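# Move three fridge bottles to cart tray, close fridge

## Task

Remove all three bottles from the refrigerator and set each one standing upright on the cart's top tray, then close the refrigerator door completely. A glass bottle must not drop any real distance, and the door must not be swung open or shut violently; either one fails the task. At the end the gripper must be open and the robot moved away, it must not be toppled or left leaning, and the bottles and door must stay in place without the robot holding them.

## Robot and tools

Robot: a Hello Robot Stretch 4 with a single arm. It has an omni-wheel base, a mast carrying a lift, an arm that telescopes forward from the lift, a three-joint wrist (yaw, pitch, roll) and a two-finger gripper. It stands about 1.6 m tall; the base edge lies within 0.23 m of the base origin. A loose object may occasionally get a brief shove from outside.

Frames: the base frame sits on the floor below the base centre, x ahead, y to the left, z up. hand_pose is reported in this frame and marks the spot midway between the fingers, 0.015 m back from the tips; with all wrist joints at 0 its axes line up with the base frame. Its printed position can be somewhat wrong. The odometry frame is the base frame as it was when the scene began; heading grows to the left, range -3.142 to 3.142.

execute_actions takes "actions" (a list holding one action, or empty to just read state and images) and optional "cameras" (names from head_camera, head_left_camera, head_right_camera, wrist_camera, or "all"; null or omitted gives all, [] gives none). One action may contain:
- "base" with exactly one key, each a relative move starting from the base position in the latest reported state: translate_m (metres, forward positive, -2 to 2), strafe_m (metres, left positive, -2 to 2), rotate_rad (radians, counter-clockwise from above positive, -3.2 to 3.2).
- "joints": absolute targets keyed by joint name, one number each: lift_m 0 to 1.2 m; arm_m 0 to 0.55 m; wrist_yaw_rad -1.134 to 4.276 (0 ahead, positive left, 3.14 stowed backward, above 3.4 the arm may block it); wrist_pitch_rad -1.117 to 4.259 (0 level, 1.57 pointing down); wrist_roll_rad -1.117 to 4.259 (0 keeps the fingers at equal height, positive turns clockwise seen from behind); gripper_m 0 to 0.08 m finger gap. Done tolerances: lift and arm 0.004, yaw and roll 0.02, pitch 0.05, gripper 0.002.
- "pace": "slow", "default", "fast" or "max". Base top speeds are 0.1/0.3/0.4/0.6 m/s and 1/2/3/4 rad/s; with lift above 0.2 they shrink, down to 0.3 m/s and 1 rad/s at 1.2 m.
- "contact_limits": {"arm_m": value 0 to 0.75}, how hard the arm may press before halting; 0.5 if omitted.
- Or, on its own, {"end_of_arm": "enable_torque"} to revive wrist or gripper motors that shut off.
Motions in one action start together, may finish at different times, and each action lasts at most 15 s. A joint target outside its range is clipped and reported; any other bad value or unknown key rejects the whole call. Anything omitted may still be driving to an earlier target. If a result reports a stop, the remaining execute_actions, wait and finished_scene calls of that reply are skipped. At scene start, sending lift_m 0.4 with wrist_yaw_rad 0 unfolds the wrist.

wait: "seconds" 0 to 10; commands nothing and returns state and images. zoom_image: "camera" plus "region" [x0, y0, x1, y1] in pixels of that camera's latest full image, top-left origin, no larger than 504 by 504. read_manual: only licence texts. finished_scene: "scene" number; irreversible, reports success, and the goal must already hold.

Cameras: head_camera (420x560) on the mast top, looking forward and down; head_left_camera and head_right_camera (420x672 fisheyes) look more steeply down and show the base and arm; wrist_camera (616x392) looks along the fingers, tips near its bottom. Aim the head views by rotating the base.

Results: base_status and joint_status describe how the last accepted action ended: "done"; "off_target" (resting short, maybe still pushing); "contact_stop_at_<key>" (blocked by contact; that part goes slack, a lift may sag, wheels may roll); "limit_stop_at_<name>", e.g. own_body (near self-collision, more likely with pitch below -0.2 and roll below -0.4 or above 4) or tilt (leaning over 6 degrees; lift, arm and wheels go slack and ignore commands); "torque_fault" (a wrist or gripper motor went limp; send enable_torque). on_its_own lists what you did not command; "held at" is a target, not a position. joint_positions gives the readings; base_odometry counts wheel turns, so slip looks like travel; turned_by_wheels and turned_by_imu differing by over about 0.1 rad hints at a collision or slip. base_tilt in degrees (forward, right positive) has a fixed bias up to about 1.5. lidar_m: 12 distances in metres, 30-degree sectors, first straight ahead, going counter-clockwise (4th left, 7th back, 10th right); "-" means nothing or closer than 0.25 m; glass and thin legs may be missed. wrist_depth_mm: 7x7 grid of median depths, 100 to 2000 mm, glass omitted. motor_effort: percent of maximum, positive toward larger joint values, peak in brackets; a wheel's positive value pushes a right turn; a loaded level gripper shifts wrist pitch effort away from 0.

Gripping: command a gap narrower than the bottle; once fingers touch, they only squeeze a little further until you open beyond the width. A held object reads "off_target" and gripper effort away from 0; sustained effort beyond roughly 50 triggers a fault and may drop the bottle.

Avoid: dropping or knocking over glass bottles, swinging the door quickly (use slow pace and gentle contact limits), turning or driving with over 1 kg held and arm_m above 0.2, strong pushes or pulls with a high gripper, a level gripper carrying over about 2.7 kg, and pressing the gripper into things with base or arm moves. Finish with the gripper open and the robot backed away.

Each tool is called after "Call:" as a command line: name --argument value for each argument, lists and objects as JSON in quotes; but a table of rows of numbers goes row by row, as --pt "numbers of a row", without its own name.

## Session

I'll start by looking at the current state and camera images.

Call:
execute_actions --actions '[]'

Scene clock: 0.00 s.
base_odometry: x=+0.000 y=+0.000 heading=+0.000 (m, m, rad; odometry frame)
turned_by_wheels: +0.000 (rad since the last result)
turned_by_imu: +0.000 (rad since the last result)
base_tilt: forward=-0.7 right=+0.1 (deg)
lidar_m: 1.04 1.39 1.39 2.36 1.93 0.82 0.81 0.93 1.36 1.34 1.57 0.92
base_status: not commanded
joint_positions: lift_m=+0.205 arm_m=-0.002 wrist_yaw_rad=+3.092 wrist_pitch_rad=+0.019 wrist_roll_rad=-0.009 gripper_m=+0.040
joint_status: not commanded
motor_effort: lift_m=+18 arm_m=-1 wrist_yaw_rad=-1 wrist_pitch_rad=-8 wrist_roll_rad=+1 gripper_m=+0 wheel_0=+0 wheel_1=+0 wheel_2=+0 (%)
hand_pose: x=-0.0390 y=+0.0979 z=+0.3792 quat_wxyz=(+0.025, -0.009, -0.004, +1.000) (m; base frame)
wrist_depth_mm: - 143 1756 1708 1661 1576 1537 / - 142 1756 1661 1618 1618 1576 / - 122 177 1255 1618 1537 1576 / - 136 220 1708 1661 1618 1537 / 140 1756 1808 1708 1661 1618 1537 / 1397 1537 1499 1576 1336 1397 1366 / 904 1078 112 904 131 - 931
pictures: head_camera, head_left_camera, head_right_camera, wrist_camera
Images, in order (width x height): head_camera 420x560, head_left_camera 420x672, head_right_camera 420x672, wrist_camera 616x392.

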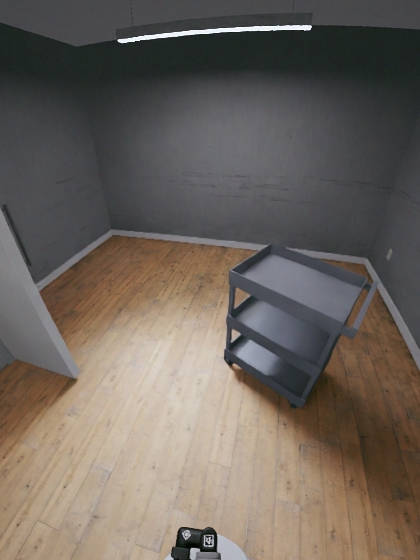

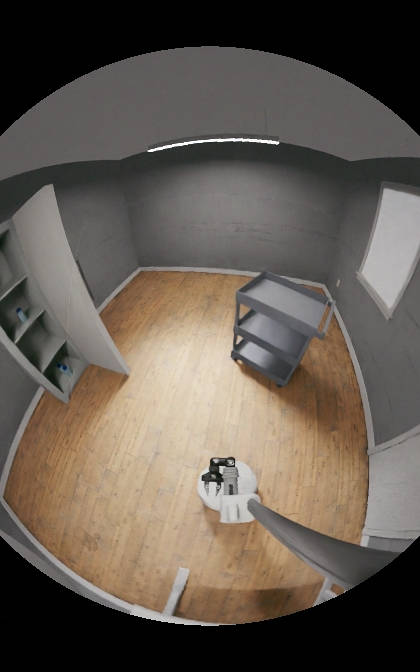

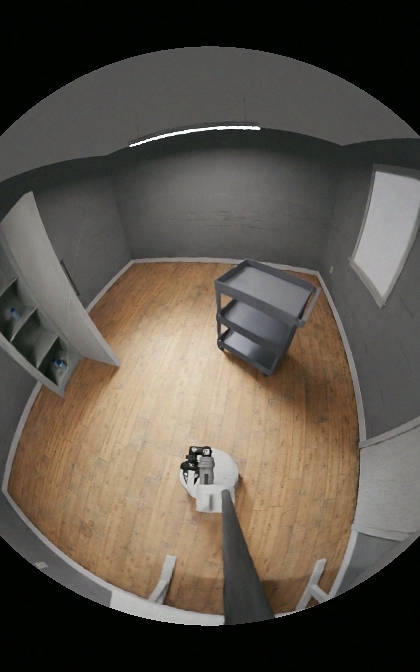

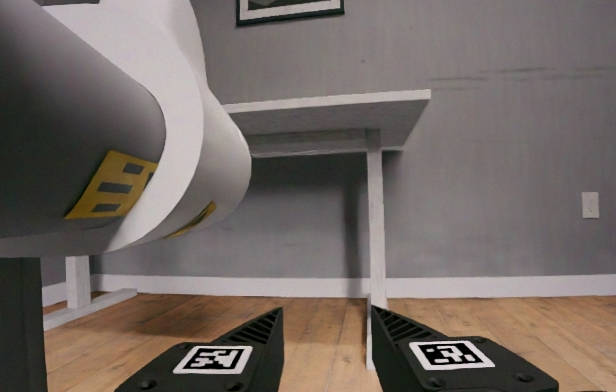

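Call:
zoom_image --camera "head_left_camera" --region '[0, 170, 160, 420]'

Call:
execute_actions --actions '[{"base": {"rotate_rad": 1.1}, "joints": {"lift_m": 0.4, "wrist_yaw_rad": 0, "gripper_m": 0.08}}]'

Region (0, 170, 160, 420) of head_left_camera's 420x672 image, scaled by 2.016, with more detail than that image has; it fills the left 323 columns of this view, and the rest is white.

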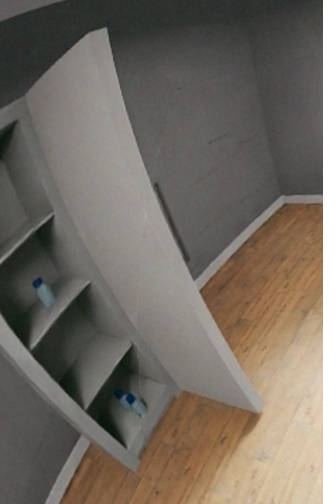

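Scene clock: 2.53 s.
base_odometry: x=+0.000 y=+0.000 heading=+1.100 (m, m, rad; odometry frame)
turned_by_wheels: +1.100 (rad since the last result)
turned_by_imu: +1.116 (rad since the last result)
base_tilt: forward=-0.7 right=+0.1 (deg)
lidar_m: 1.48 2.35 1.88 0.80 0.82 0.95 1.35 1.36 1.61 0.91 1.07 1.35
base_status: done
joint_positions: lift_m=+0.400 arm_m=-0.002 wrist_yaw_rad=+0.000 wrist_pitch_rad=+0.019 wrist_roll_rad=-0.009 gripper_m=+0.080
joint_status: all done
motor_effort: lift_m=+21(24) arm_m=-2(1) wrist_yaw_rad=-2(7) wrist_pitch_rad=-8(8) wrist_roll_rad=+1(1) gripper_m=+2(3) wheel_0=+1(0) wheel_1=+1(5) wheel_2=+2(6) (%)
hand_pose: x=+0.3817 y=-0.0874 z=+0.5740 quat_wxyz=(+1.000, -0.004, +0.009, +0.000) (m; base frame)
wrist_depth_mm: 1863 - - - 1205 - - / 1863 - - 1808 1229 - - / 1921 1983 - 1983 1229 - - / 1808 - - - 1255 - - / 1808 1921 - - 1281 - - / 1863 1921 1537 1661 1281 1921 1863 / 1499 111 130 1366 1255 109 -
pictures: head_camera, head_left_camera, head_right_camera, wrist_camera
camera_calibration (this result's frames):
wrist_camera: T_world_to_cam=[[0.00914508, -0.999637, -0.0253494, -0.0692247], [0.0133166, 0.02547, -0.999587, 0.634737], [0.99987, 0.00880374, 0.0135447, -0.240166], [0, 0, 0, 1]] pos_world=[0.232315, -0.0832519, 0.635972]
Images, in order (width x height): head_camera 420x560, head_left_camera 420x672, head_right_camera 420x672, wrist_camera 616x392.

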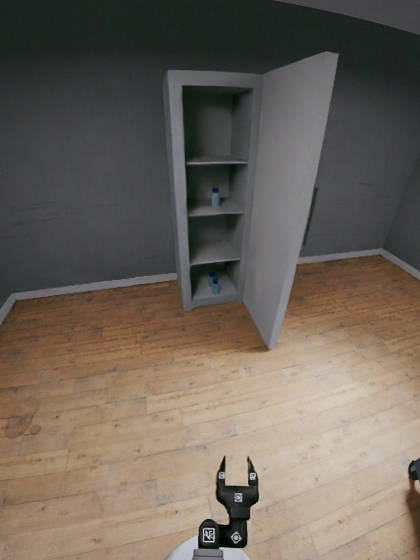

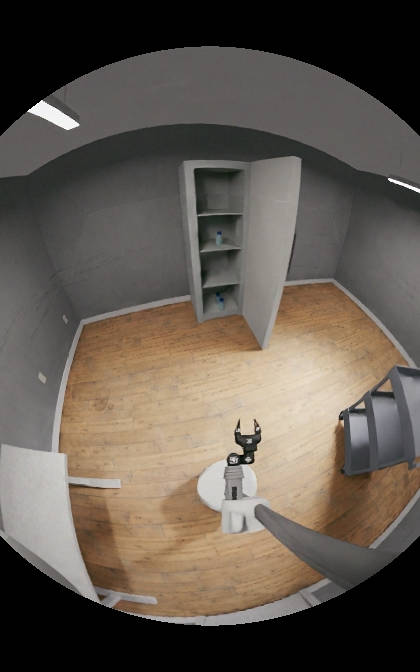

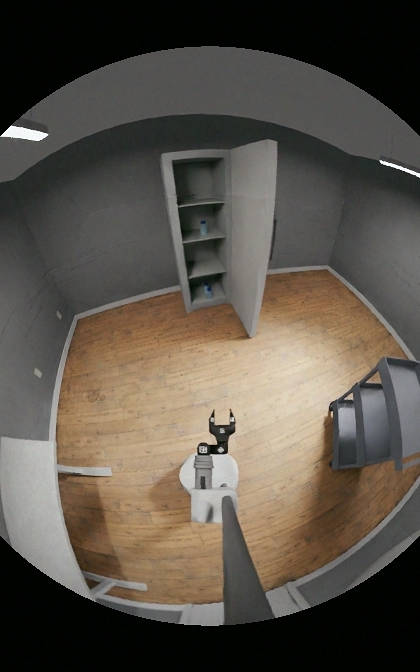

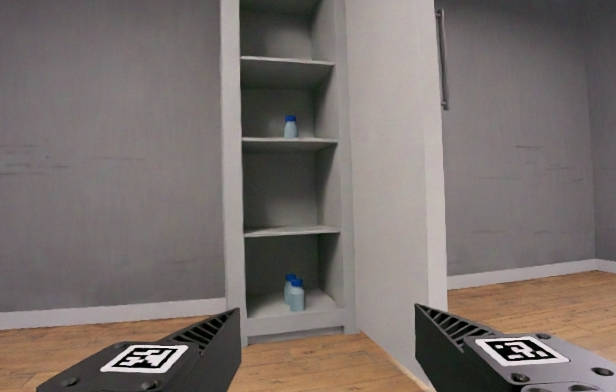

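Call:
zoom_image --camera "head_camera" --region '[150, 180, 330, 360]'

Call:
zoom_image --camera "wrist_camera" --region '[200, 90, 460, 392]'

Region (150, 180, 330, 360) of head_camera's 420x560 image, scaled by 2.800, with more detail than that image has.

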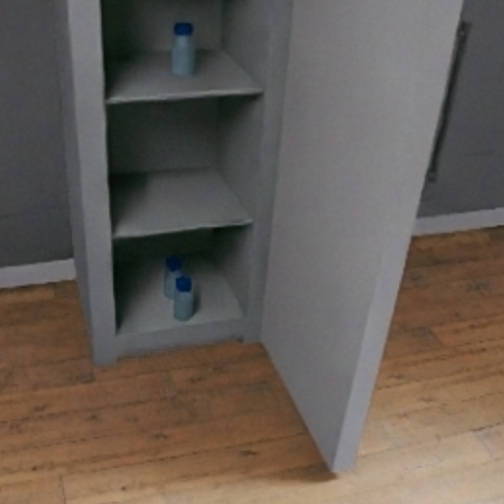

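Region (200, 90, 460, 392) of wrist_camera's 616x392 image, scaled by 1.669; it fills the left 434 columns of this view, and the rest is white.

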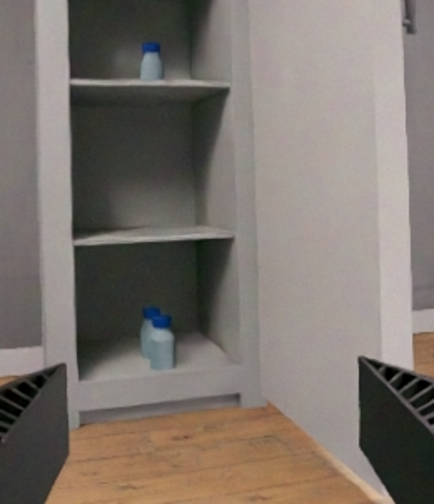

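Call:
execute_actions --actions '[{"base": {"translate_m": 1.15}, "joints": {"lift_m": 0.8}, "pace": "fast"}]' --cameras '[]'

Call:
execute_actions --actions '[{"base": {"rotate_rad": 0.275}}]'

Scene clock: 8.13 s.
base_odometry: x=+0.521 y=+1.025 heading=+1.100 (m, m, rad; odometry frame)
turned_by_wheels: +0.000 (rad since the last result)
turned_by_imu: -0.007 (rad since the last result)
base_tilt: forward=-0.8 right=+0.2 (deg)
lidar_m: 0.70 0.69 1.44 1.91 1.72 1.41 2.48 1.42 1.27 2.83 0.43 0.52
base_status: done
joint_positions: lift_m=+0.800 arm_m=-0.002 wrist_yaw_rad=+0.000 wrist_pitch_rad=+0.019 wrist_roll_rad=-0.009 gripper_m=+0.080
joint_status: all done
motor_effort: lift_m=+20(23) arm_m=-1(1) wrist_yaw_rad=-1(1) wrist_pitch_rad=-8(8) wrist_roll_rad=+1(1) gripper_m=+2(2) wheel_0=+0(3) wheel_1=+0(6) wheel_2=+0(10) (%)
hand_pose: x=+0.3817 y=-0.0874 z=+0.9741 quat_wxyz=(+1.000, -0.004, +0.009, +0.000) (m; base frame)
wrist_depth_mm: 442 512 554 609 569 410 327 / 442 683 750 778 569 415 325 / 433 831 904 946 559 418 329 / 436 831 891 931 564 424 332 / 433 640 661 723 554 427 332 / 436 676 866 946 554 402 332 / 427 111 130 931 549 109 -
pictures: none
No camera images: the call's "cameras" was empty. Leave "cameras" out to get every camera's image.

Scene clock: 9.17 s.
base_odometry: x=+0.521 y=+1.025 heading=+1.375 (m, m, rad; odometry frame)
turned_by_wheels: +0.275 (rad since the last result)
turned_by_imu: +0.279 (rad since the last result)
base_tilt: forward=-0.8 right=+0.2 (deg)
lidar_m: 0.69 1.31 1.79 1.90 1.41 1.62 2.47 1.29 1.49 0.43 0.45 0.64
base_status: done
joint_positions: lift_m=+0.800 arm_m=-0.002 wrist_yaw_rad=+0.000 wrist_pitch_rad=+0.019 wrist_roll_rad=-0.009 gripper_m=+0.080
joint_status: not commanded
motor_effort: lift_m=+20(20) arm_m=-1(1) wrist_yaw_rad=+0(0) wrist_pitch_rad=-8(8) wrist_roll_rad=+1(1) gripper_m=+3(2) wheel_0=-2(7) wheel_1=-1(2) wheel_2=+1(6) (%)
hand_pose: x=+0.3817 y=-0.0874 z=+0.9741 quat_wxyz=(+1.000, -0.004, +0.009, +0.000) (m; base frame)
wrist_depth_mm: 1025 1025 496 564 549 535 473 / 1060 1060 508 778 798 661 473 / 1042 1042 500 904 891 668 473 / 1025 1060 492 904 891 691 473 / 1042 1042 484 732 634 591 469 / 1042 1042 473 917 904 634 480 / 1025 111 130 891 891 109 -
pictures: head_camera, head_left_camera, head_right_camera, wrist_camera
camera_calibration (this result's frames):
wrist_camera: T_world_to_cam=[[0.00893584, -0.999639, -0.0253495, -0.0590476], [0.0133218, 0.0254673, -0.999587, 1.03465], [0.999871, 0.00859445, 0.0135446, -0.245586], [0, 0, 0, 1]] pos_world=[0.232299, -0.0832652, 1.03605]
Images, in order (width x height): head_camera 420x560, head_left_camera 420x672, head_right_camera 420x672, wrist_camera 616x392.

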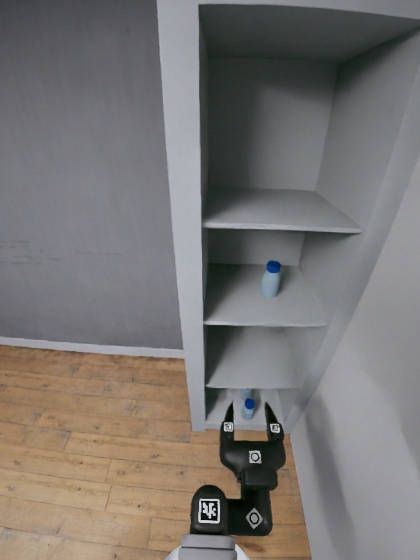

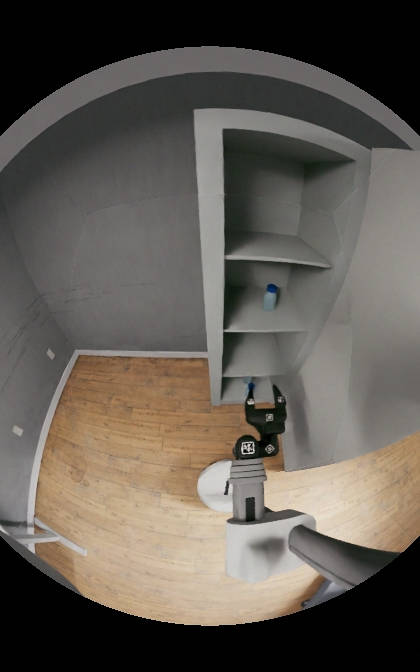

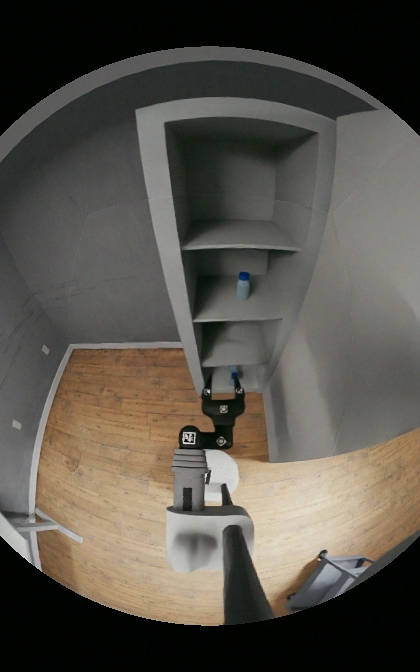

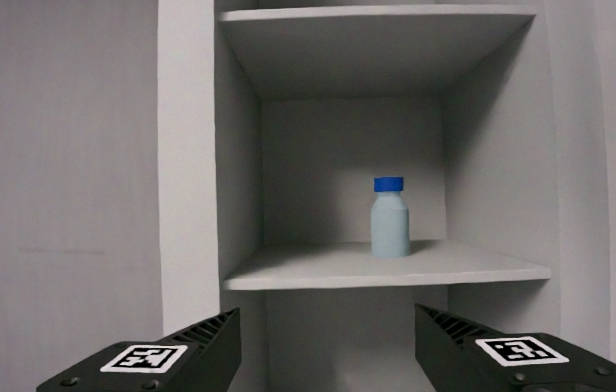

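Call:
zoom_image --camera "wrist_camera" --region '[330, 160, 450, 300]'

Call:
zoom_image --camera "head_camera" --region '[180, 240, 340, 440]'

Region (330, 160, 450, 300) of wrist_camera's 616x392 image, scaled by 3.600; it fills the left 432 columns of this view, and the rest is white.

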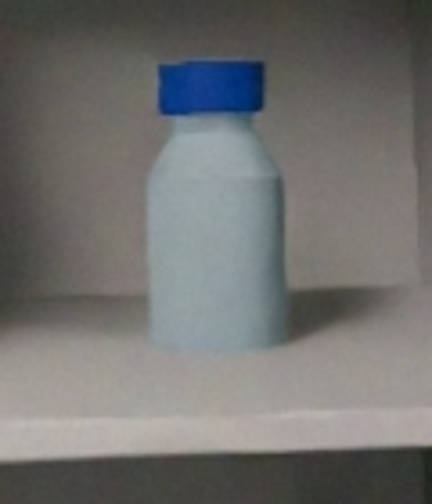

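Region (180, 240, 340, 440) of head_camera's 420x560 image, scaled by 2.520, with more detail than that image has; it fills the left 403 columns of this view, and the rest is white.

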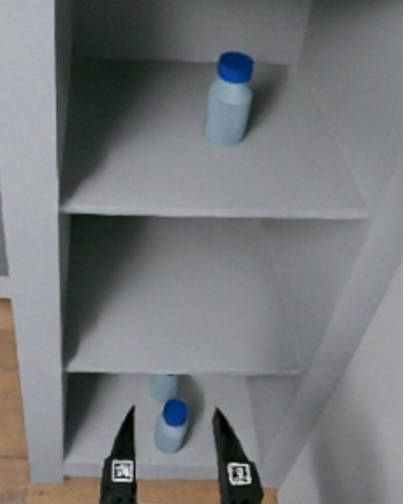

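Call:
execute_actions --actions '[{"base": {"rotate_rad": -0.155}, "joints": {"lift_m": 0.835, "arm_m": 0.22, "wrist_pitch_rad": 0.0}}]' --cameras '["head_camera", "wrist_camera"]'

Scene clock: 12.07 s.
base_odometry: x=+0.521 y=+1.025 heading=+1.220 (m, m, rad; odometry frame)
turned_by_wheels: -0.155 (rad since the last result)
turned_by_imu: -0.158 (rad since the last result)
base_tilt: forward=-0.7 right=+0.2 (deg)
lidar_m: 0.66 0.66 1.56 1.89 1.46 1.44 2.45 1.31 1.25 2.82 0.44 0.54
base_status: done
joint_positions: lift_m=+0.835 arm_m=+0.219 wrist_yaw_rad=+0.000 wrist_pitch_rad=+0.003 wrist_roll_rad=-0.009 gripper_m=+0.080
joint_status: all done
motor_effort: lift_m=+21(19) arm_m=+5(5) wrist_yaw_rad=+0(1) wrist_pitch_rad=-8(7) wrist_roll_rad=+1(0) gripper_m=+0(3) wheel_0=+0(7) wheel_1=-1(5) wheel_2=+0(6) (%)
hand_pose: x=+0.6028 y=-0.0874 z=+1.0125 quat_wxyz=(+1.000, -0.004, +0.001, +0.000) (m; base frame)
wrist_depth_mm: 340 427 452 445 462 397 309 / 340 530 634 654 603 399 312 / 343 559 683 699 683 407 310 / 329 564 691 715 683 410 309 / 334 549 676 455 691 413 309 / 332 449 496 442 473 389 310 / 306 111 130 312 304 109 -
pictures: head_camera, wrist_camera
camera_calibration (this result's frames):
wrist_camera: T_world_to_cam=[[0.00938314, -0.999638, -0.0252035, -0.0604599], [0.0294839, 0.0254702, -0.999241, 1.05996], [0.999521, 0.00863291, 0.0297122, -0.483335], [0, 0, 0, 1]] pos_world=[0.452419, -0.0832629, 1.07199]
Images, in order (width x height): head_camera 420x560, wrist_camera 616x392.

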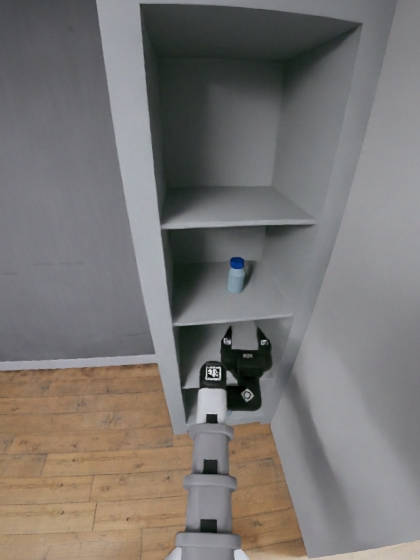

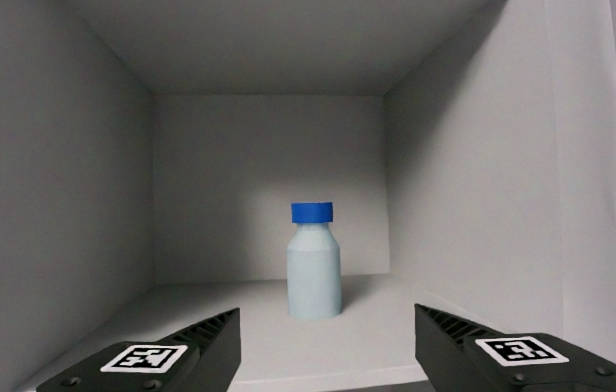

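Call:
execute_actions --actions '[{"base": {"translate_m": 0.15}, "joints": {"lift_m": 0.825, "arm_m": 0.30}}]' --cameras '["head_camera", "wrist_camera"]'

Scene clock: 14.20 s.
base_odometry: x=+0.573 y=+1.166 heading=+1.220 (m, m, rad; odometry frame)
turned_by_wheels: +0.000 (rad since the last result)
turned_by_imu: -0.001 (rad since the last result)
base_tilt: forward=-0.7 right=+0.2 (deg)
lidar_m: 0.53 0.53 1.36 1.92 1.66 1.51 2.61 1.39 1.40 0.40 0.41 0.53
base_status: done
joint_positions: lift_m=+0.825 arm_m=+0.299 wrist_yaw_rad=+0.000 wrist_pitch_rad=+0.003 wrist_roll_rad=-0.009 gripper_m=+0.080
joint_status: all done
motor_effort: lift_m=+16(20) arm_m=+4(5) wrist_yaw_rad=-1(1) wrist_pitch_rad=-8(7) wrist_roll_rad=+0(1) gripper_m=+2(2) wheel_0=+0(9) wheel_1=+0(1) wheel_2=+1(8) (%)
hand_pose: x=+0.6828 y=-0.0874 z=+1.0028 quat_wxyz=(+1.000, -0.004, +0.001, +0.000) (m; base frame)
wrist_depth_mm: 397 452 462 462 469 343 266 / 399 455 469 480 496 349 268 / 402 452 466 484 496 353 272 / 384 449 462 224 492 357 268 / 392 449 462 224 492 357 273 / 373 442 455 211 397 338 274 / 310 111 130 211 265 109 -
pictures: head_camera, wrist_camera
camera_calibration (this result's frames):
wrist_camera: T_world_to_cam=[[0.00938316, -0.999638, -0.0252032, -0.0614543], [0.0294935, 0.02547, -0.99924, 1.04797], [0.999521, 0.00863271, 0.0297218, -0.563076], [0, 0, 0, 1]] pos_world=[0.532475, -0.0832629, 1.06236]
Images, in order (width x height): head_camera 420x560, wrist_camera 616x392.

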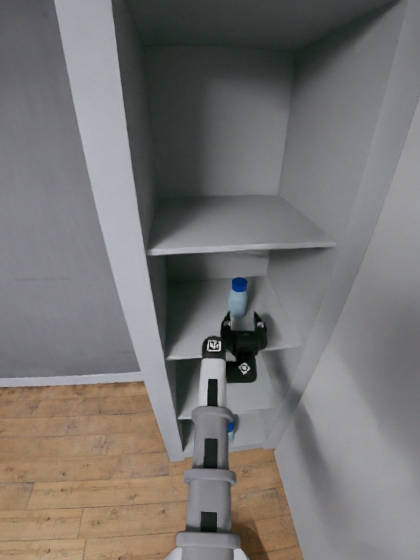

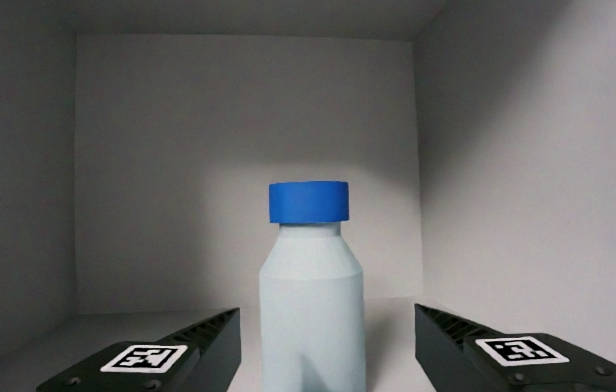

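Call:
execute_actions --actions '[{"base": {"strafe_m": 0.008}, "joints": {"arm_m": 0.34}}]' --cameras '["wrist_camera"]'

Scene clock: 15.43 s.
base_odometry: x=+0.565 y=+1.169 heading=+1.220 (m, m, rad; odometry frame)
turned_by_wheels: +0.000 (rad since the last result)
turned_by_imu: +0.000 (rad since the last result)
base_tilt: forward=-0.8 right=+0.1 (deg)
lidar_m: 0.53 0.55 1.38 1.90 1.62 1.53 2.61 1.38 1.38 0.41 0.42 0.53
base_status: done
joint_positions: lift_m=+0.825 arm_m=+0.339 wrist_yaw_rad=+0.000 wrist_pitch_rad=+0.003 wrist_roll_rad=-0.009 gripper_m=+0.080
joint_status: all done
motor_effort: lift_m=+16(16) arm_m=+5(3) wrist_yaw_rad=-1(0) wrist_pitch_rad=-8(8) wrist_roll_rad=+1(0) gripper_m=+2(1) wheel_0=+2(6) wheel_1=+0(4) wheel_2=+0(0) (%)
hand_pose: x=+0.7228 y=-0.0874 z=+1.0028 quat_wxyz=(+1.000, -0.004, +0.001, +0.000) (m; base frame)
wrist_depth_mm: 394 421 433 439 459 345 268 / 397 415 430 445 455 351 271 / 397 413 427 442 459 355 274 / 382 413 427 183 452 362 271 / 387 410 424 186 455 364 278 / 375 407 415 173 186 342 277 / 314 111 130 171 176 109 -
pictures: wrist_camera
camera_calibration (this result's frames):
wrist_camera: T_world_to_cam=[[0.00936207, -0.999639, -0.0252035, -0.0618182], [0.0294955, 0.0254697, -0.99924, 1.04679], [0.999521, 0.00861157, 0.0297232, -0.603015], [0, 0, 0, 1]] pos_world=[0.57243, -0.0832642, 1.06236]
Images, in order (width x height): wrist_camera 616x392.

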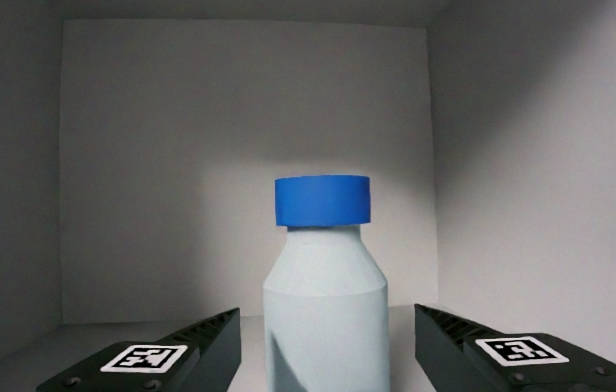

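Call:
execute_actions --actions '[{"joints": {"arm_m": 0.42, "lift_m": 0.815}, "contact_limits": {"arm_m": 0.2}}]' --cameras '["wrist_camera", "head_camera"]'

Scene clock: 16.77 s.
base_odometry: x=+0.565 y=+1.169 heading=+1.220 (m, m, rad; odometry frame)
turned_by_wheels: +0.000 (rad since the last result)
turned_by_imu: +0.000 (rad since the last result)
base_tilt: forward=-0.7 right=+0.1 (deg)
lidar_m: 0.50 0.51 1.36 1.92 1.65 1.53 2.61 1.40 1.38 0.41 0.40 0.54
base_status: not commanded
joint_positions: lift_m=+0.815 arm_m=+0.419 wrist_yaw_rad=+0.000 wrist_pitch_rad=+0.003 wrist_roll_rad=-0.009 gripper_m=+0.080
joint_status: all done
motor_effort: lift_m=+16(16) arm_m=+4(2) wrist_yaw_rad=+0(2) wrist_pitch_rad=-8(8) wrist_roll_rad=+1(1) gripper_m=+1(0) wheel_0=+2(2) wheel_1=+0(0) wheel_2=+0(1) (%)
contact_limits: arm_m 0.2
hand_pose: x=+0.8028 y=-0.0874 z=+0.9928 quat_wxyz=(+1.000, -0.004, +0.001, +0.000) (m; base frame)
wrist_depth_mm: 334 342 353 366 379 329 254 / 330 342 353 364 377 334 257 / 330 340 345 101 109 338 259 / 327 336 347 106 114 340 262 / 325 336 347 106 112 342 263 / 325 336 150 - 107 324 262 / 287 111 113 - - 109 -
pictures: head_camera, wrist_camera
camera_calibration (this result's frames):
wrist_camera: T_world_to_cam=[[0.00937901, -0.999638, -0.0252033, -0.0628293], [0.0294965, 0.02547, -0.99924, 1.03444], [0.999521, 0.00862848, 0.0297247, -0.682674], [0, 0, 0, 1]] pos_world=[0.652424, -0.0832632, 1.05236]
Images, in order (width x height): head_camera 420x560, wrist_camera 616x392.

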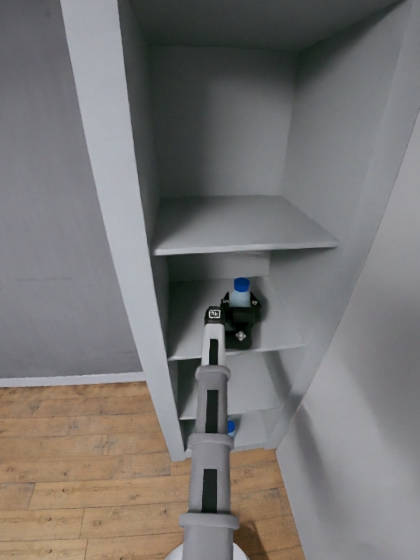

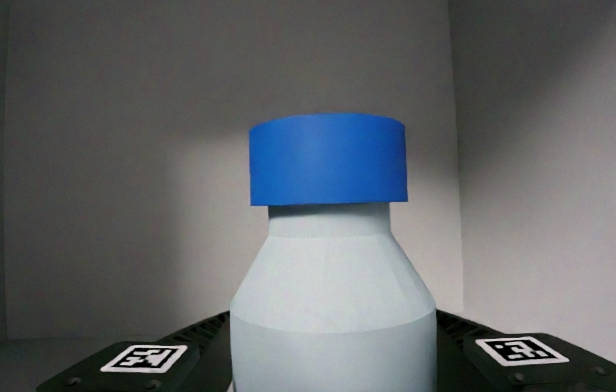

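The bottle is between the fingers. Closing the gripper.

Call:
execute_actions --actions '[{"joints": {"gripper_m": 0.055}}]' --cameras '["wrist_camera"]'

Scene clock: 17.77 s.
base_odometry: x=+0.565 y=+1.169 heading=+1.220 (m, m, rad; odometry frame)
turned_by_wheels: +0.000 (rad since the last result)
turned_by_imu: +0.000 (rad since the last result)
base_tilt: forward=-0.8 right=+0.1 (deg)
lidar_m: 0.53 0.52 1.39 1.89 1.66 1.53 2.61 1.39 1.39 0.40 0.39 0.54
base_status: not commanded
joint_positions: lift_m=+0.815 arm_m=+0.419 wrist_yaw_rad=-0.001 wrist_pitch_rad=+0.003 wrist_roll_rad=-0.009 gripper_m=+0.069
joint_status: gripper_m off_target (ended at +0.069, target +0.055)
on_its_own: gripper_m is held at +0.064, not at your +0.055, by its contact guard: the fingers met something
motor_effort: lift_m=+16(16) arm_m=+5(4) wrist_yaw_rad=+2(1) wrist_pitch_rad=-8(8) wrist_roll_rad=+1(1) gripper_m=-34(33) wheel_0=+1(1) wheel_1=+0(0) wheel_2=-1(1) (%)
hand_pose: x=+0.8027 y=-0.0875 z=+0.9928 quat_wxyz=(+1.000, -0.004, +0.001, +0.000) (m; base frame)
wrist_depth_mm: 334 342 351 368 377 329 254 / 332 342 353 366 377 330 256 / 329 342 349 101 112 338 260 / 329 338 349 105 117 340 260 / 327 338 343 106 115 342 263 / 325 334 342 - 105 322 262 / 287 290 108 - - 104 -
pictures: wrist_camera
camera_calibration (this result's frames):
wrist_camera: T_world_to_cam=[[0.00869352, -0.999643, -0.0252546, -0.0623737], [0.0294932, 0.0255009, -0.99924, 1.03444], [0.999527, 0.00794207, 0.0297044, -0.682661], [0, 0, 0, 1]] pos_world=[0.652372, -0.0833089, 1.05236]
Images, in order (width x height): wrist_camera 616x392.

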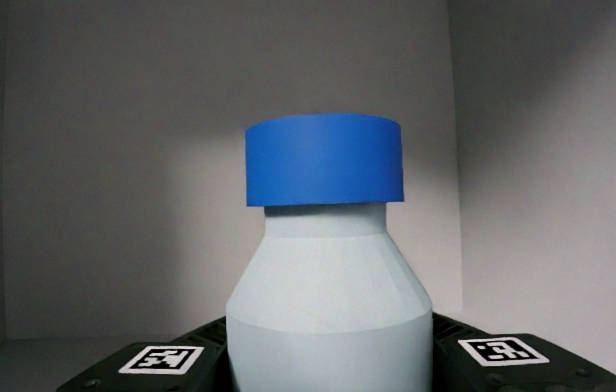

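Call:
execute_actions --actions '[{"joints": {"lift_m": 0.85}}]' --cameras '["wrist_camera"]'

Scene clock: 18.83 s.
base_odometry: x=+0.565 y=+1.169 heading=+1.220 (m, m, rad; odometry frame)
turned_by_wheels: +0.000 (rad since the last result)
turned_by_imu: +0.000 (rad since the last result)
base_tilt: forward=-0.8 right=+0.1 (deg)
lidar_m: 0.52 0.54 1.37 1.91 1.69 1.51 2.62 1.40 1.35 0.41 0.41 0.54
base_status: not commanded
joint_positions: lift_m=+0.850 arm_m=+0.419 wrist_yaw_rad=+0.000 wrist_pitch_rad=+0.005 wrist_roll_rad=-0.009 gripper_m=+0.069
joint_status: all done
on_its_own: gripper_m is held at +0.064, not at your +0.055, by its contact guard: the fingers met something
motor_effort: lift_m=+22(21) arm_m=+5(4) wrist_yaw_rad=+1(1) wrist_pitch_rad=-15(17) wrist_roll_rad=+1(1) gripper_m=-36(38) wheel_0=+1(1) wheel_1=+0(0) wheel_2=+0(1) (%)
hand_pose: x=+0.8027 y=-0.0875 z=+1.0268 quat_wxyz=(+1.000, -0.004, +0.003, +0.000) (m; base frame)
wrist_depth_mm: 330 340 351 366 377 329 254 / 329 340 351 362 375 332 256 / 330 340 345 101 112 338 259 / 327 336 349 105 117 340 262 / 327 336 345 106 115 343 262 / 325 334 340 - 106 324 264 / 320 327 108 - - 104 -
pictures: wrist_camera
camera_calibration (this result's frames):
wrist_camera: T_world_to_cam=[[0.00895368, -0.999641, -0.0252678, -0.0616416], [0.0268834, 0.0255004, -0.999313, 1.07056], [0.999598, 0.00826825, 0.0271021, -0.681058], [0, 0, 0, 1]] pos_world=[0.652557, -0.083288, 1.08673]
Images, in order (width x height): wrist_camera 616x392.

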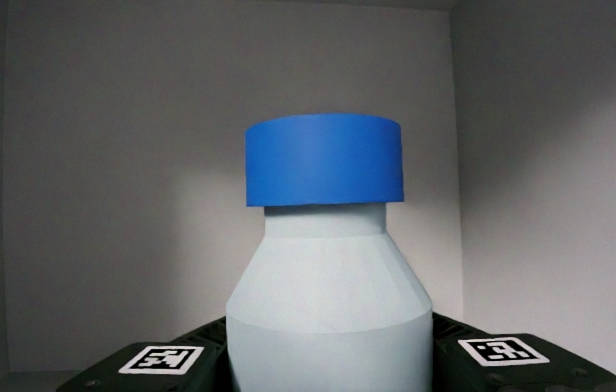

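Call:
execute_actions --actions '[{"base": {"translate_m": -0.5}, "joints": {"arm_m": 0.0}, "pace": "fast"}]' --cameras '[]'

Call:
execute_actions --actions '[{"base": {"rotate_rad": -2.05}}]'

Scene clock: 22.30 s.
base_odometry: x=+0.393 y=+0.699 heading=+1.220 (m, m, rad; odometry frame)
turned_by_wheels: +0.000 (rad since the last result)
turned_by_imu: +0.002 (rad since the last result)
base_tilt: forward=-0.8 right=+0.1 (deg)
lidar_m: 0.34 1.60 2.00 1.84 1.17 1.36 2.11 1.22 1.08 2.88 0.66 0.34
base_status: done
joint_positions: lift_m=+0.850 arm_m=+0.001 wrist_yaw_rad=+0.000 wrist_pitch_rad=+0.005 wrist_roll_rad=-0.009 gripper_m=+0.069
joint_status: all done
on_its_own: gripper_m is held at +0.064, not at your +0.055, by its contact guard: the fingers met something
motor_effort: lift_m=+21(22) arm_m=-5(4) wrist_yaw_rad=+1(1) wrist_pitch_rad=-16(16) wrist_roll_rad=+1(1) gripper_m=-34(36) wheel_0=+0(5) wheel_1=+1(4) wheel_2=+1(9) (%)
hand_pose: x=+0.3844 y=-0.0875 z=+1.0269 quat_wxyz=(+1.000, -0.004, +0.003, +0.000) (m; base frame)
wrist_depth_mm: 1308 1336 1042 1281 891 609 459 / 1255 1336 1025 1255 904 621 466 / 1255 1308 809 101 112 627 469 / 1281 1255 798 105 117 634 477 / 1255 1308 788 105 115 640 477 / 1281 1281 788 - 106 597 477 / 1255 1255 107 - - 104 -
pictures: none
No camera images: the call's "cameras" was empty. Leave "cameras" out to get every camera's image.

Scene clock: 24.60 s.
base_odometry: x=+0.393 y=+0.699 heading=-0.830 (m, m, rad; odometry frame)
turned_by_wheels: -2.050 (rad since the last result)
turned_by_imu: -2.081 (rad since the last result)
base_tilt: forward=-0.8 right=+0.1 (deg)
lidar_m: 0.35 2.87 0.63 0.65 1.02 1.60 1.99 1.84 1.19 1.38 2.11 0.33
base_status: done
joint_positions: lift_m=+0.850 arm_m=+0.001 wrist_yaw_rad=+0.000 wrist_pitch_rad=+0.005 wrist_roll_rad=-0.009 gripper_m=+0.069
joint_status: not commanded
on_its_own: gripper_m is held at +0.064, not at your +0.055, by its contact guard: the fingers met something
motor_effort: lift_m=+21(21) arm_m=-5(5) wrist_yaw_rad=+0(1) wrist_pitch_rad=-16(16) wrist_roll_rad=+1(1) gripper_m=-36(36) wheel_0=+1(6) wheel_1=+1(6) wheel_2=-2(6) (%)
hand_pose: x=+0.3844 y=-0.0875 z=+1.0269 quat_wxyz=(+1.000, -0.004, +0.003, +0.000) (m; base frame)
wrist_depth_mm: - - - - - 1921 1618 / - - - - - 1808 1661 / - - - 101 112 1921 1661 / - - - 105 117 1921 1661 / - - - 106 115 1921 1661 / - - - - 105 976 1708 / - - 108 - - 104 -
pictures: head_camera, head_left_camera, head_right_camera, wrist_camera
camera_calibration (this result's frames):
wrist_camera: T_world_to_cam=[[0.00900606, -0.99964, -0.0252641, -0.0579059], [0.0268272, 0.0254976, -0.999315, 1.08192], [0.9996, 0.00832212, 0.0270472, -0.262804], [0, 0, 0, 1]] pos_world=[0.234195, -0.0832844, 1.08682]
Images, in order (width x height): head_camera 420x560, head_left_camera 420x672, head_right_camera 420x672, wrist_camera 616x392.

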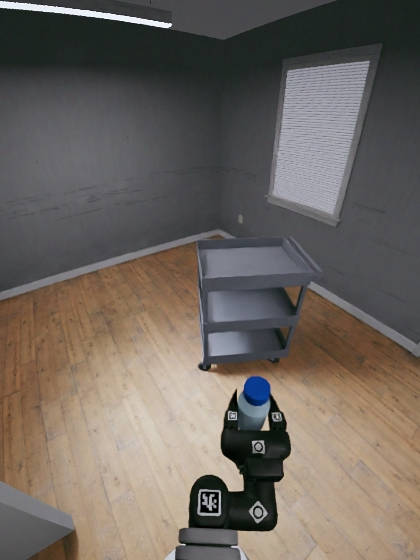

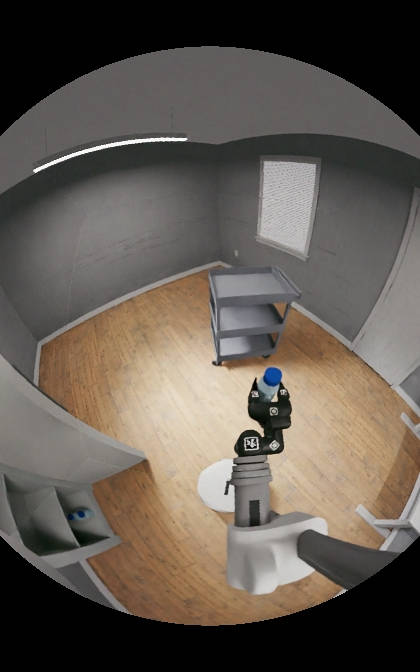

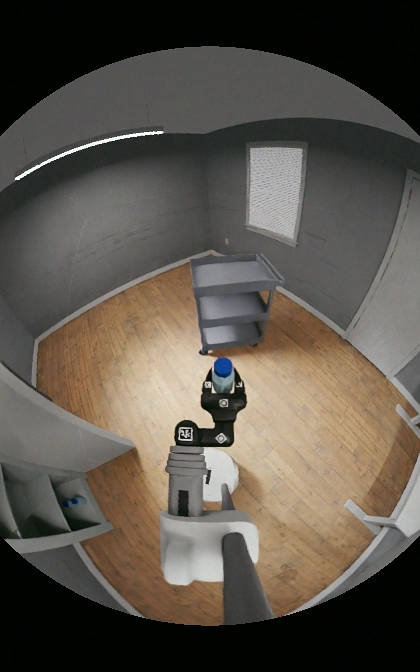

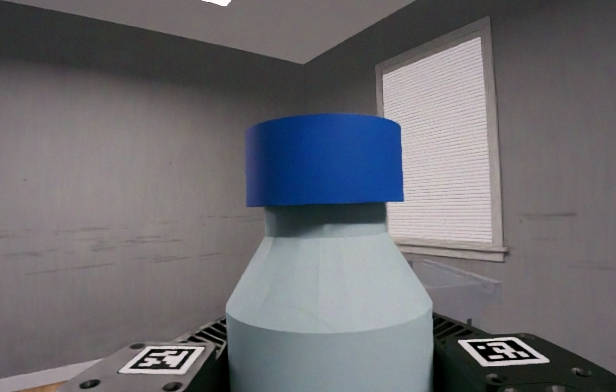

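Call:
zoom_image --camera "head_camera" --region '[185, 225, 335, 380]'

Region (185, 225, 335, 380) of head_camera's 420x560 image, scaled by 3.252, with more detail than that image has; it fills the left 488 columns of this view, and the rest is white.

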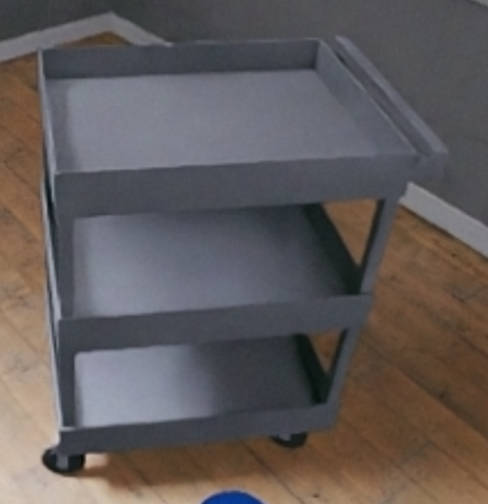

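Call:
execute_actions --actions '[{"base": {"translate_m": 0.6}, "joints": {"arm_m": 0.477, "lift_m": 0.83}, "pace": "fast"}]'

Scene clock: 28.73 s.
base_odometry: x=+0.798 y=+0.257 heading=-0.830 (m, m, rad; odometry frame)
turned_by_wheels: +0.000 (rad since the last result)
turned_by_imu: -0.004 (rad since the last result)
base_tilt: forward=-0.7 right=+0.1 (deg)
lidar_m: 0.49 2.38 2.44 2.09 0.74 1.42 2.53 1.55 1.57 1.92 1.78 0.53
base_status: done
joint_positions: lift_m=+0.830 arm_m=+0.476 wrist_yaw_rad=+0.000 wrist_pitch_rad=+0.005 wrist_roll_rad=-0.009 gripper_m=+0.069
joint_status: all done
on_its_own: gripper_m is held at +0.064, not at your +0.055, by its contact guard: the fingers met something
motor_effort: lift_m=+18(26) arm_m=+4(6) wrist_yaw_rad=-1(1) wrist_pitch_rad=-16(16) wrist_roll_rad=+1(0) gripper_m=-37(36) wheel_0=+1(0) wheel_1=+0(5) wheel_2=-1(10) (%)
hand_pose: x=+0.8599 y=-0.0874 z=+1.0071 quat_wxyz=(+1.000, -0.004, +0.003, +0.000) (m; base frame)
wrist_depth_mm: 1537 1661 - - 1661 1336 1118 / 1537 1756 - - 1708 1281 1118 / 1499 1661 1921 101 112 1308 1098 / 1499 1708 1863 104 117 1336 1078 / 1499 1708 1921 105 115 1281 1098 / 1499 1661 1808 - 106 1308 1118 / 1464 1576 108 - - 104 -
pictures: head_camera, head_left_camera, head_right_camera, wrist_camera
camera_calibration (this result's frames):
wrist_camera: T_world_to_cam=[[0.00943067, -0.999636, -0.0252635, -0.0629633], [0.0267648, 0.0255079, -0.999316, 1.04943], [0.999597, 0.00874805, 0.0269956, -0.737484], [0, 0, 0, 1]] pos_world=[0.709693, -0.0832577, 1.06703]
Images, in order (width x height): head_camera 420x560, head_left_camera 420x672, head_right_camera 420x672, wrist_camera 616x392.

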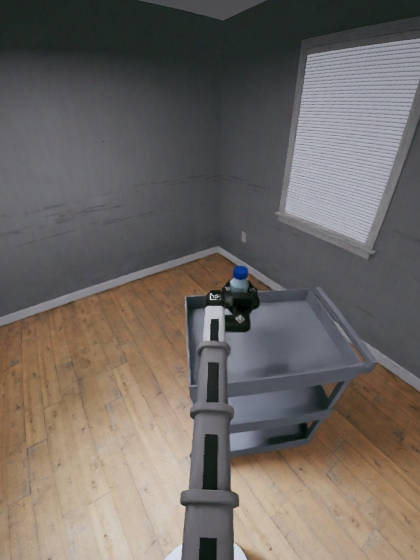

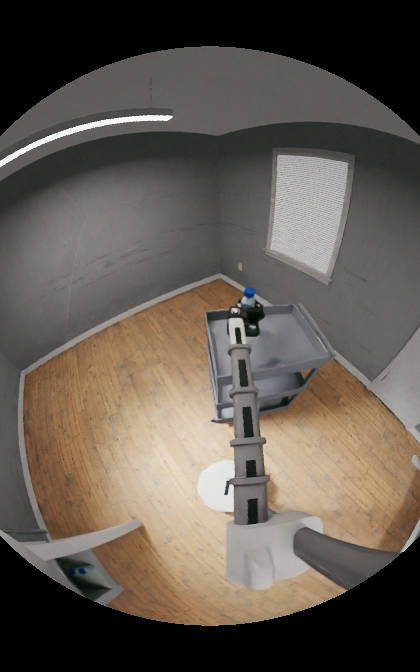

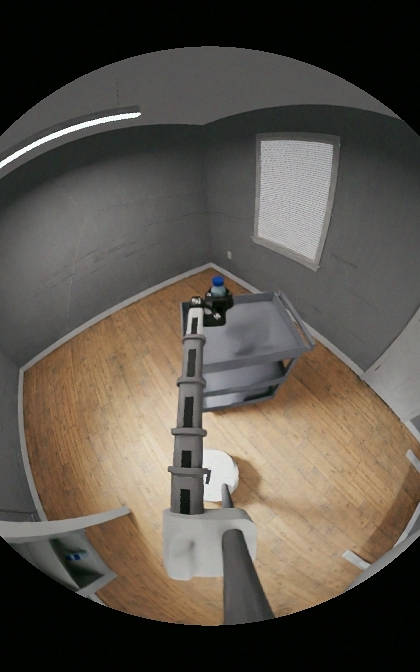

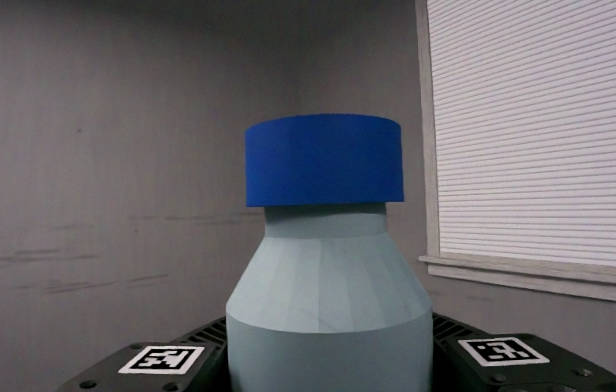

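Call:
zoom_image --camera "head_camera" --region '[170, 250, 390, 410]'

Region (170, 250, 390, 410) of head_camera's 420x560 image, scaled by 2.291, with more detail than that image has; it fills the top 367 rows of this view, and the rest is white.

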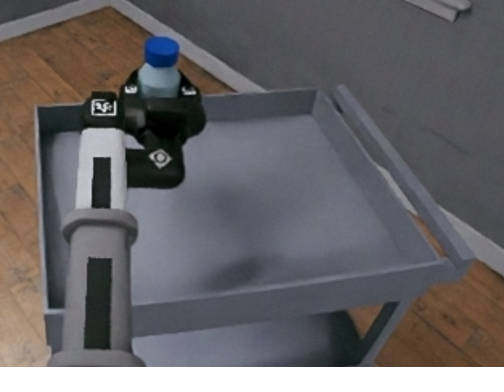

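Call:
execute_actions --actions '[{"joints": {"lift_m": 0.735}}]' --cameras '["head_camera", "wrist_camera"]'

Scene clock: 30.73 s.
base_odometry: x=+0.798 y=+0.257 heading=-0.830 (m, m, rad; odometry frame)
turned_by_wheels: +0.000 (rad since the last result)
turned_by_imu: +0.000 (rad since the last result)
base_tilt: forward=-0.7 right=+0.2 (deg)
lidar_m: 0.49 2.38 2.44 2.09 0.74 1.41 2.51 1.56 1.60 1.93 1.79 0.55
base_status: not commanded
joint_positions: lift_m=+0.735 arm_m=+0.476 wrist_yaw_rad=+0.000 wrist_pitch_rad=+0.005 wrist_roll_rad=-0.009 gripper_m=+0.069
joint_status: all done
on_its_own: gripper_m is held at +0.064, not at your +0.055, by its contact guard: the fingers met something
motor_effort: lift_m=+17(11) arm_m=+4(4) wrist_yaw_rad=-1(1) wrist_pitch_rad=-16(16) wrist_roll_rad=+1(0) gripper_m=-36(37) wheel_0=+1(1) wheel_1=+0(0) wheel_2=-1(1) (%)
hand_pose: x=+0.8599 y=-0.0874 z=+0.9122 quat_wxyz=(+1.000, -0.004, +0.003, +0.000) (m; base frame)
wrist_depth_mm: 1537 1708 - - 1618 1281 1098 / 1537 1708 - - 1618 1281 1098 / 1618 1708 1921 101 112 1281 1118 / 1499 1708 1921 104 116 1308 1098 / 1537 1661 1863 105 115 1366 1098 / 1499 1708 1756 - 106 1281 1078 / 1464 1576 108 - - 104 -
pictures: head_camera, wrist_camera
camera_calibration (this result's frames):
wrist_camera: T_world_to_cam=[[0.00940372, -0.999637, -0.0252637, -0.0653444], [0.026742, 0.0255072, -0.999317, 0.954562], [0.999598, 0.0087217, 0.0269721, -0.734902], [0, 0, 0, 1]] pos_world=[0.709695, -0.0832593, 0.972081]
Images, in order (width x height): head_camera 420x560, wrist_camera 616x392.

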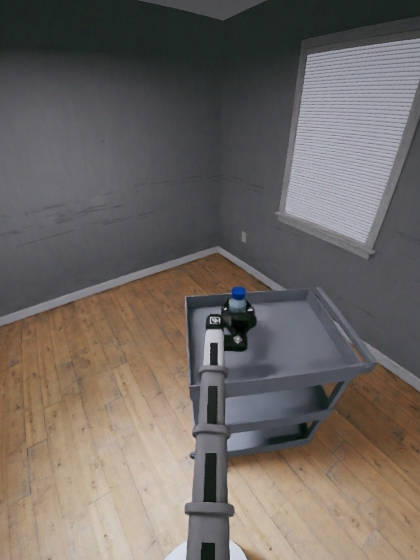

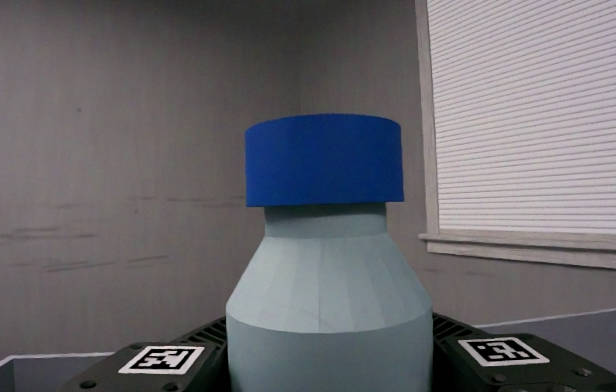

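Call:
execute_actions --actions '[{"joints": {"lift_m": 0.702}, "pace": "slow"}]' --cameras '["wrist_camera"]'

Scene clock: 32.30 s.
base_odometry: x=+0.798 y=+0.257 heading=-0.830 (m, m, rad; odometry frame)
turned_by_wheels: +0.000 (rad since the last result)
turned_by_imu: +0.000 (rad since the last result)
base_tilt: forward=-0.8 right=+0.2 (deg)
lidar_m: 0.48 2.39 2.44 2.11 0.73 1.40 2.51 1.56 1.57 1.89 1.78 0.54
base_status: not commanded
joint_positions: lift_m=+0.702 arm_m=+0.476 wrist_yaw_rad=+0.000 wrist_pitch_rad=+0.005 wrist_roll_rad=-0.009 gripper_m=+0.069
joint_status: all done
on_its_own: gripper_m is held at +0.064, not at your +0.055, by its contact guard: the fingers met something
motor_effort: lift_m=+17(18) arm_m=+4(4) wrist_yaw_rad=-1(1) wrist_pitch_rad=-16(16) wrist_roll_rad=+1(1) gripper_m=-34(36) wheel_0=+1(0) wheel_1=+0(0) wheel_2=-1(1) (%)
hand_pose: x=+0.8599 y=-0.0874 z=+0.8792 quat_wxyz=(+1.000, -0.004, +0.003, +0.000) (m; base frame)
wrist_depth_mm: 1499 1708 - - 1618 1308 1098 / 1537 1756 - - 1661 1281 1078 / 1537 1708 1921 101 112 1336 1078 / 1499 1756 1921 105 117 1336 1078 / 1499 1708 1921 105 115 1308 1098 / 1464 256 256 - 106 287 297 / 244 249 108 - - 104 -
pictures: wrist_camera
camera_calibration (this result's frames):
wrist_camera: T_world_to_cam=[[0.00940346, -0.999637, -0.0252637, -0.0661774], [0.0267417, 0.0255071, -0.999317, 0.921609], [0.999598, 0.00872145, 0.0269718, -0.734014], [0, 0, 0, 1]] pos_world=[0.709696, -0.0832593, 0.939105]
Images, in order (width x height): wrist_camera 616x392.

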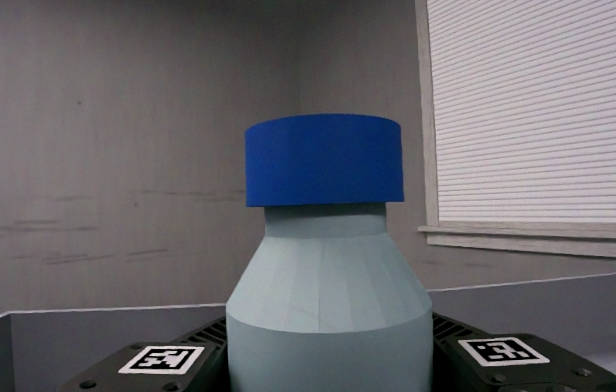

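Call:
zoom_image --camera "wrist_camera" --region '[500, 260, 616, 392]'

Call:
zoom_image --camera "wrist_camera" --region '[0, 290, 130, 392]'

Region (500, 260, 616, 392) of wrist_camera's 616x392 image, scaled by 3.818; it fills the left 443 columns of this view, and the rest is white.

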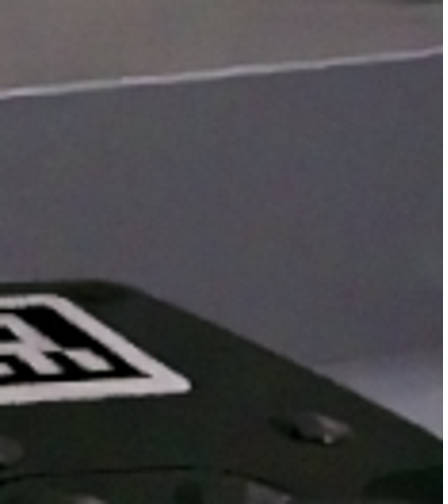

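Region (0, 290, 130, 392) of wrist_camera's 616x392 image, scaled by 3.877; it fills the top 395 rows of this view, and the rest is white.

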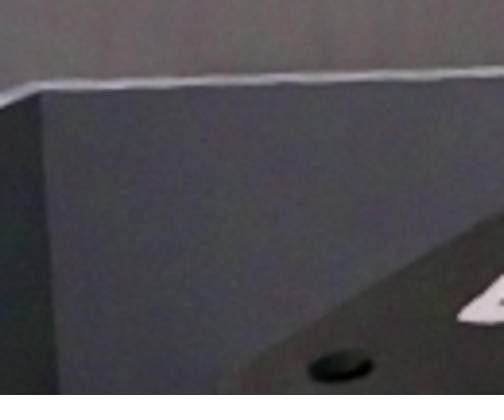

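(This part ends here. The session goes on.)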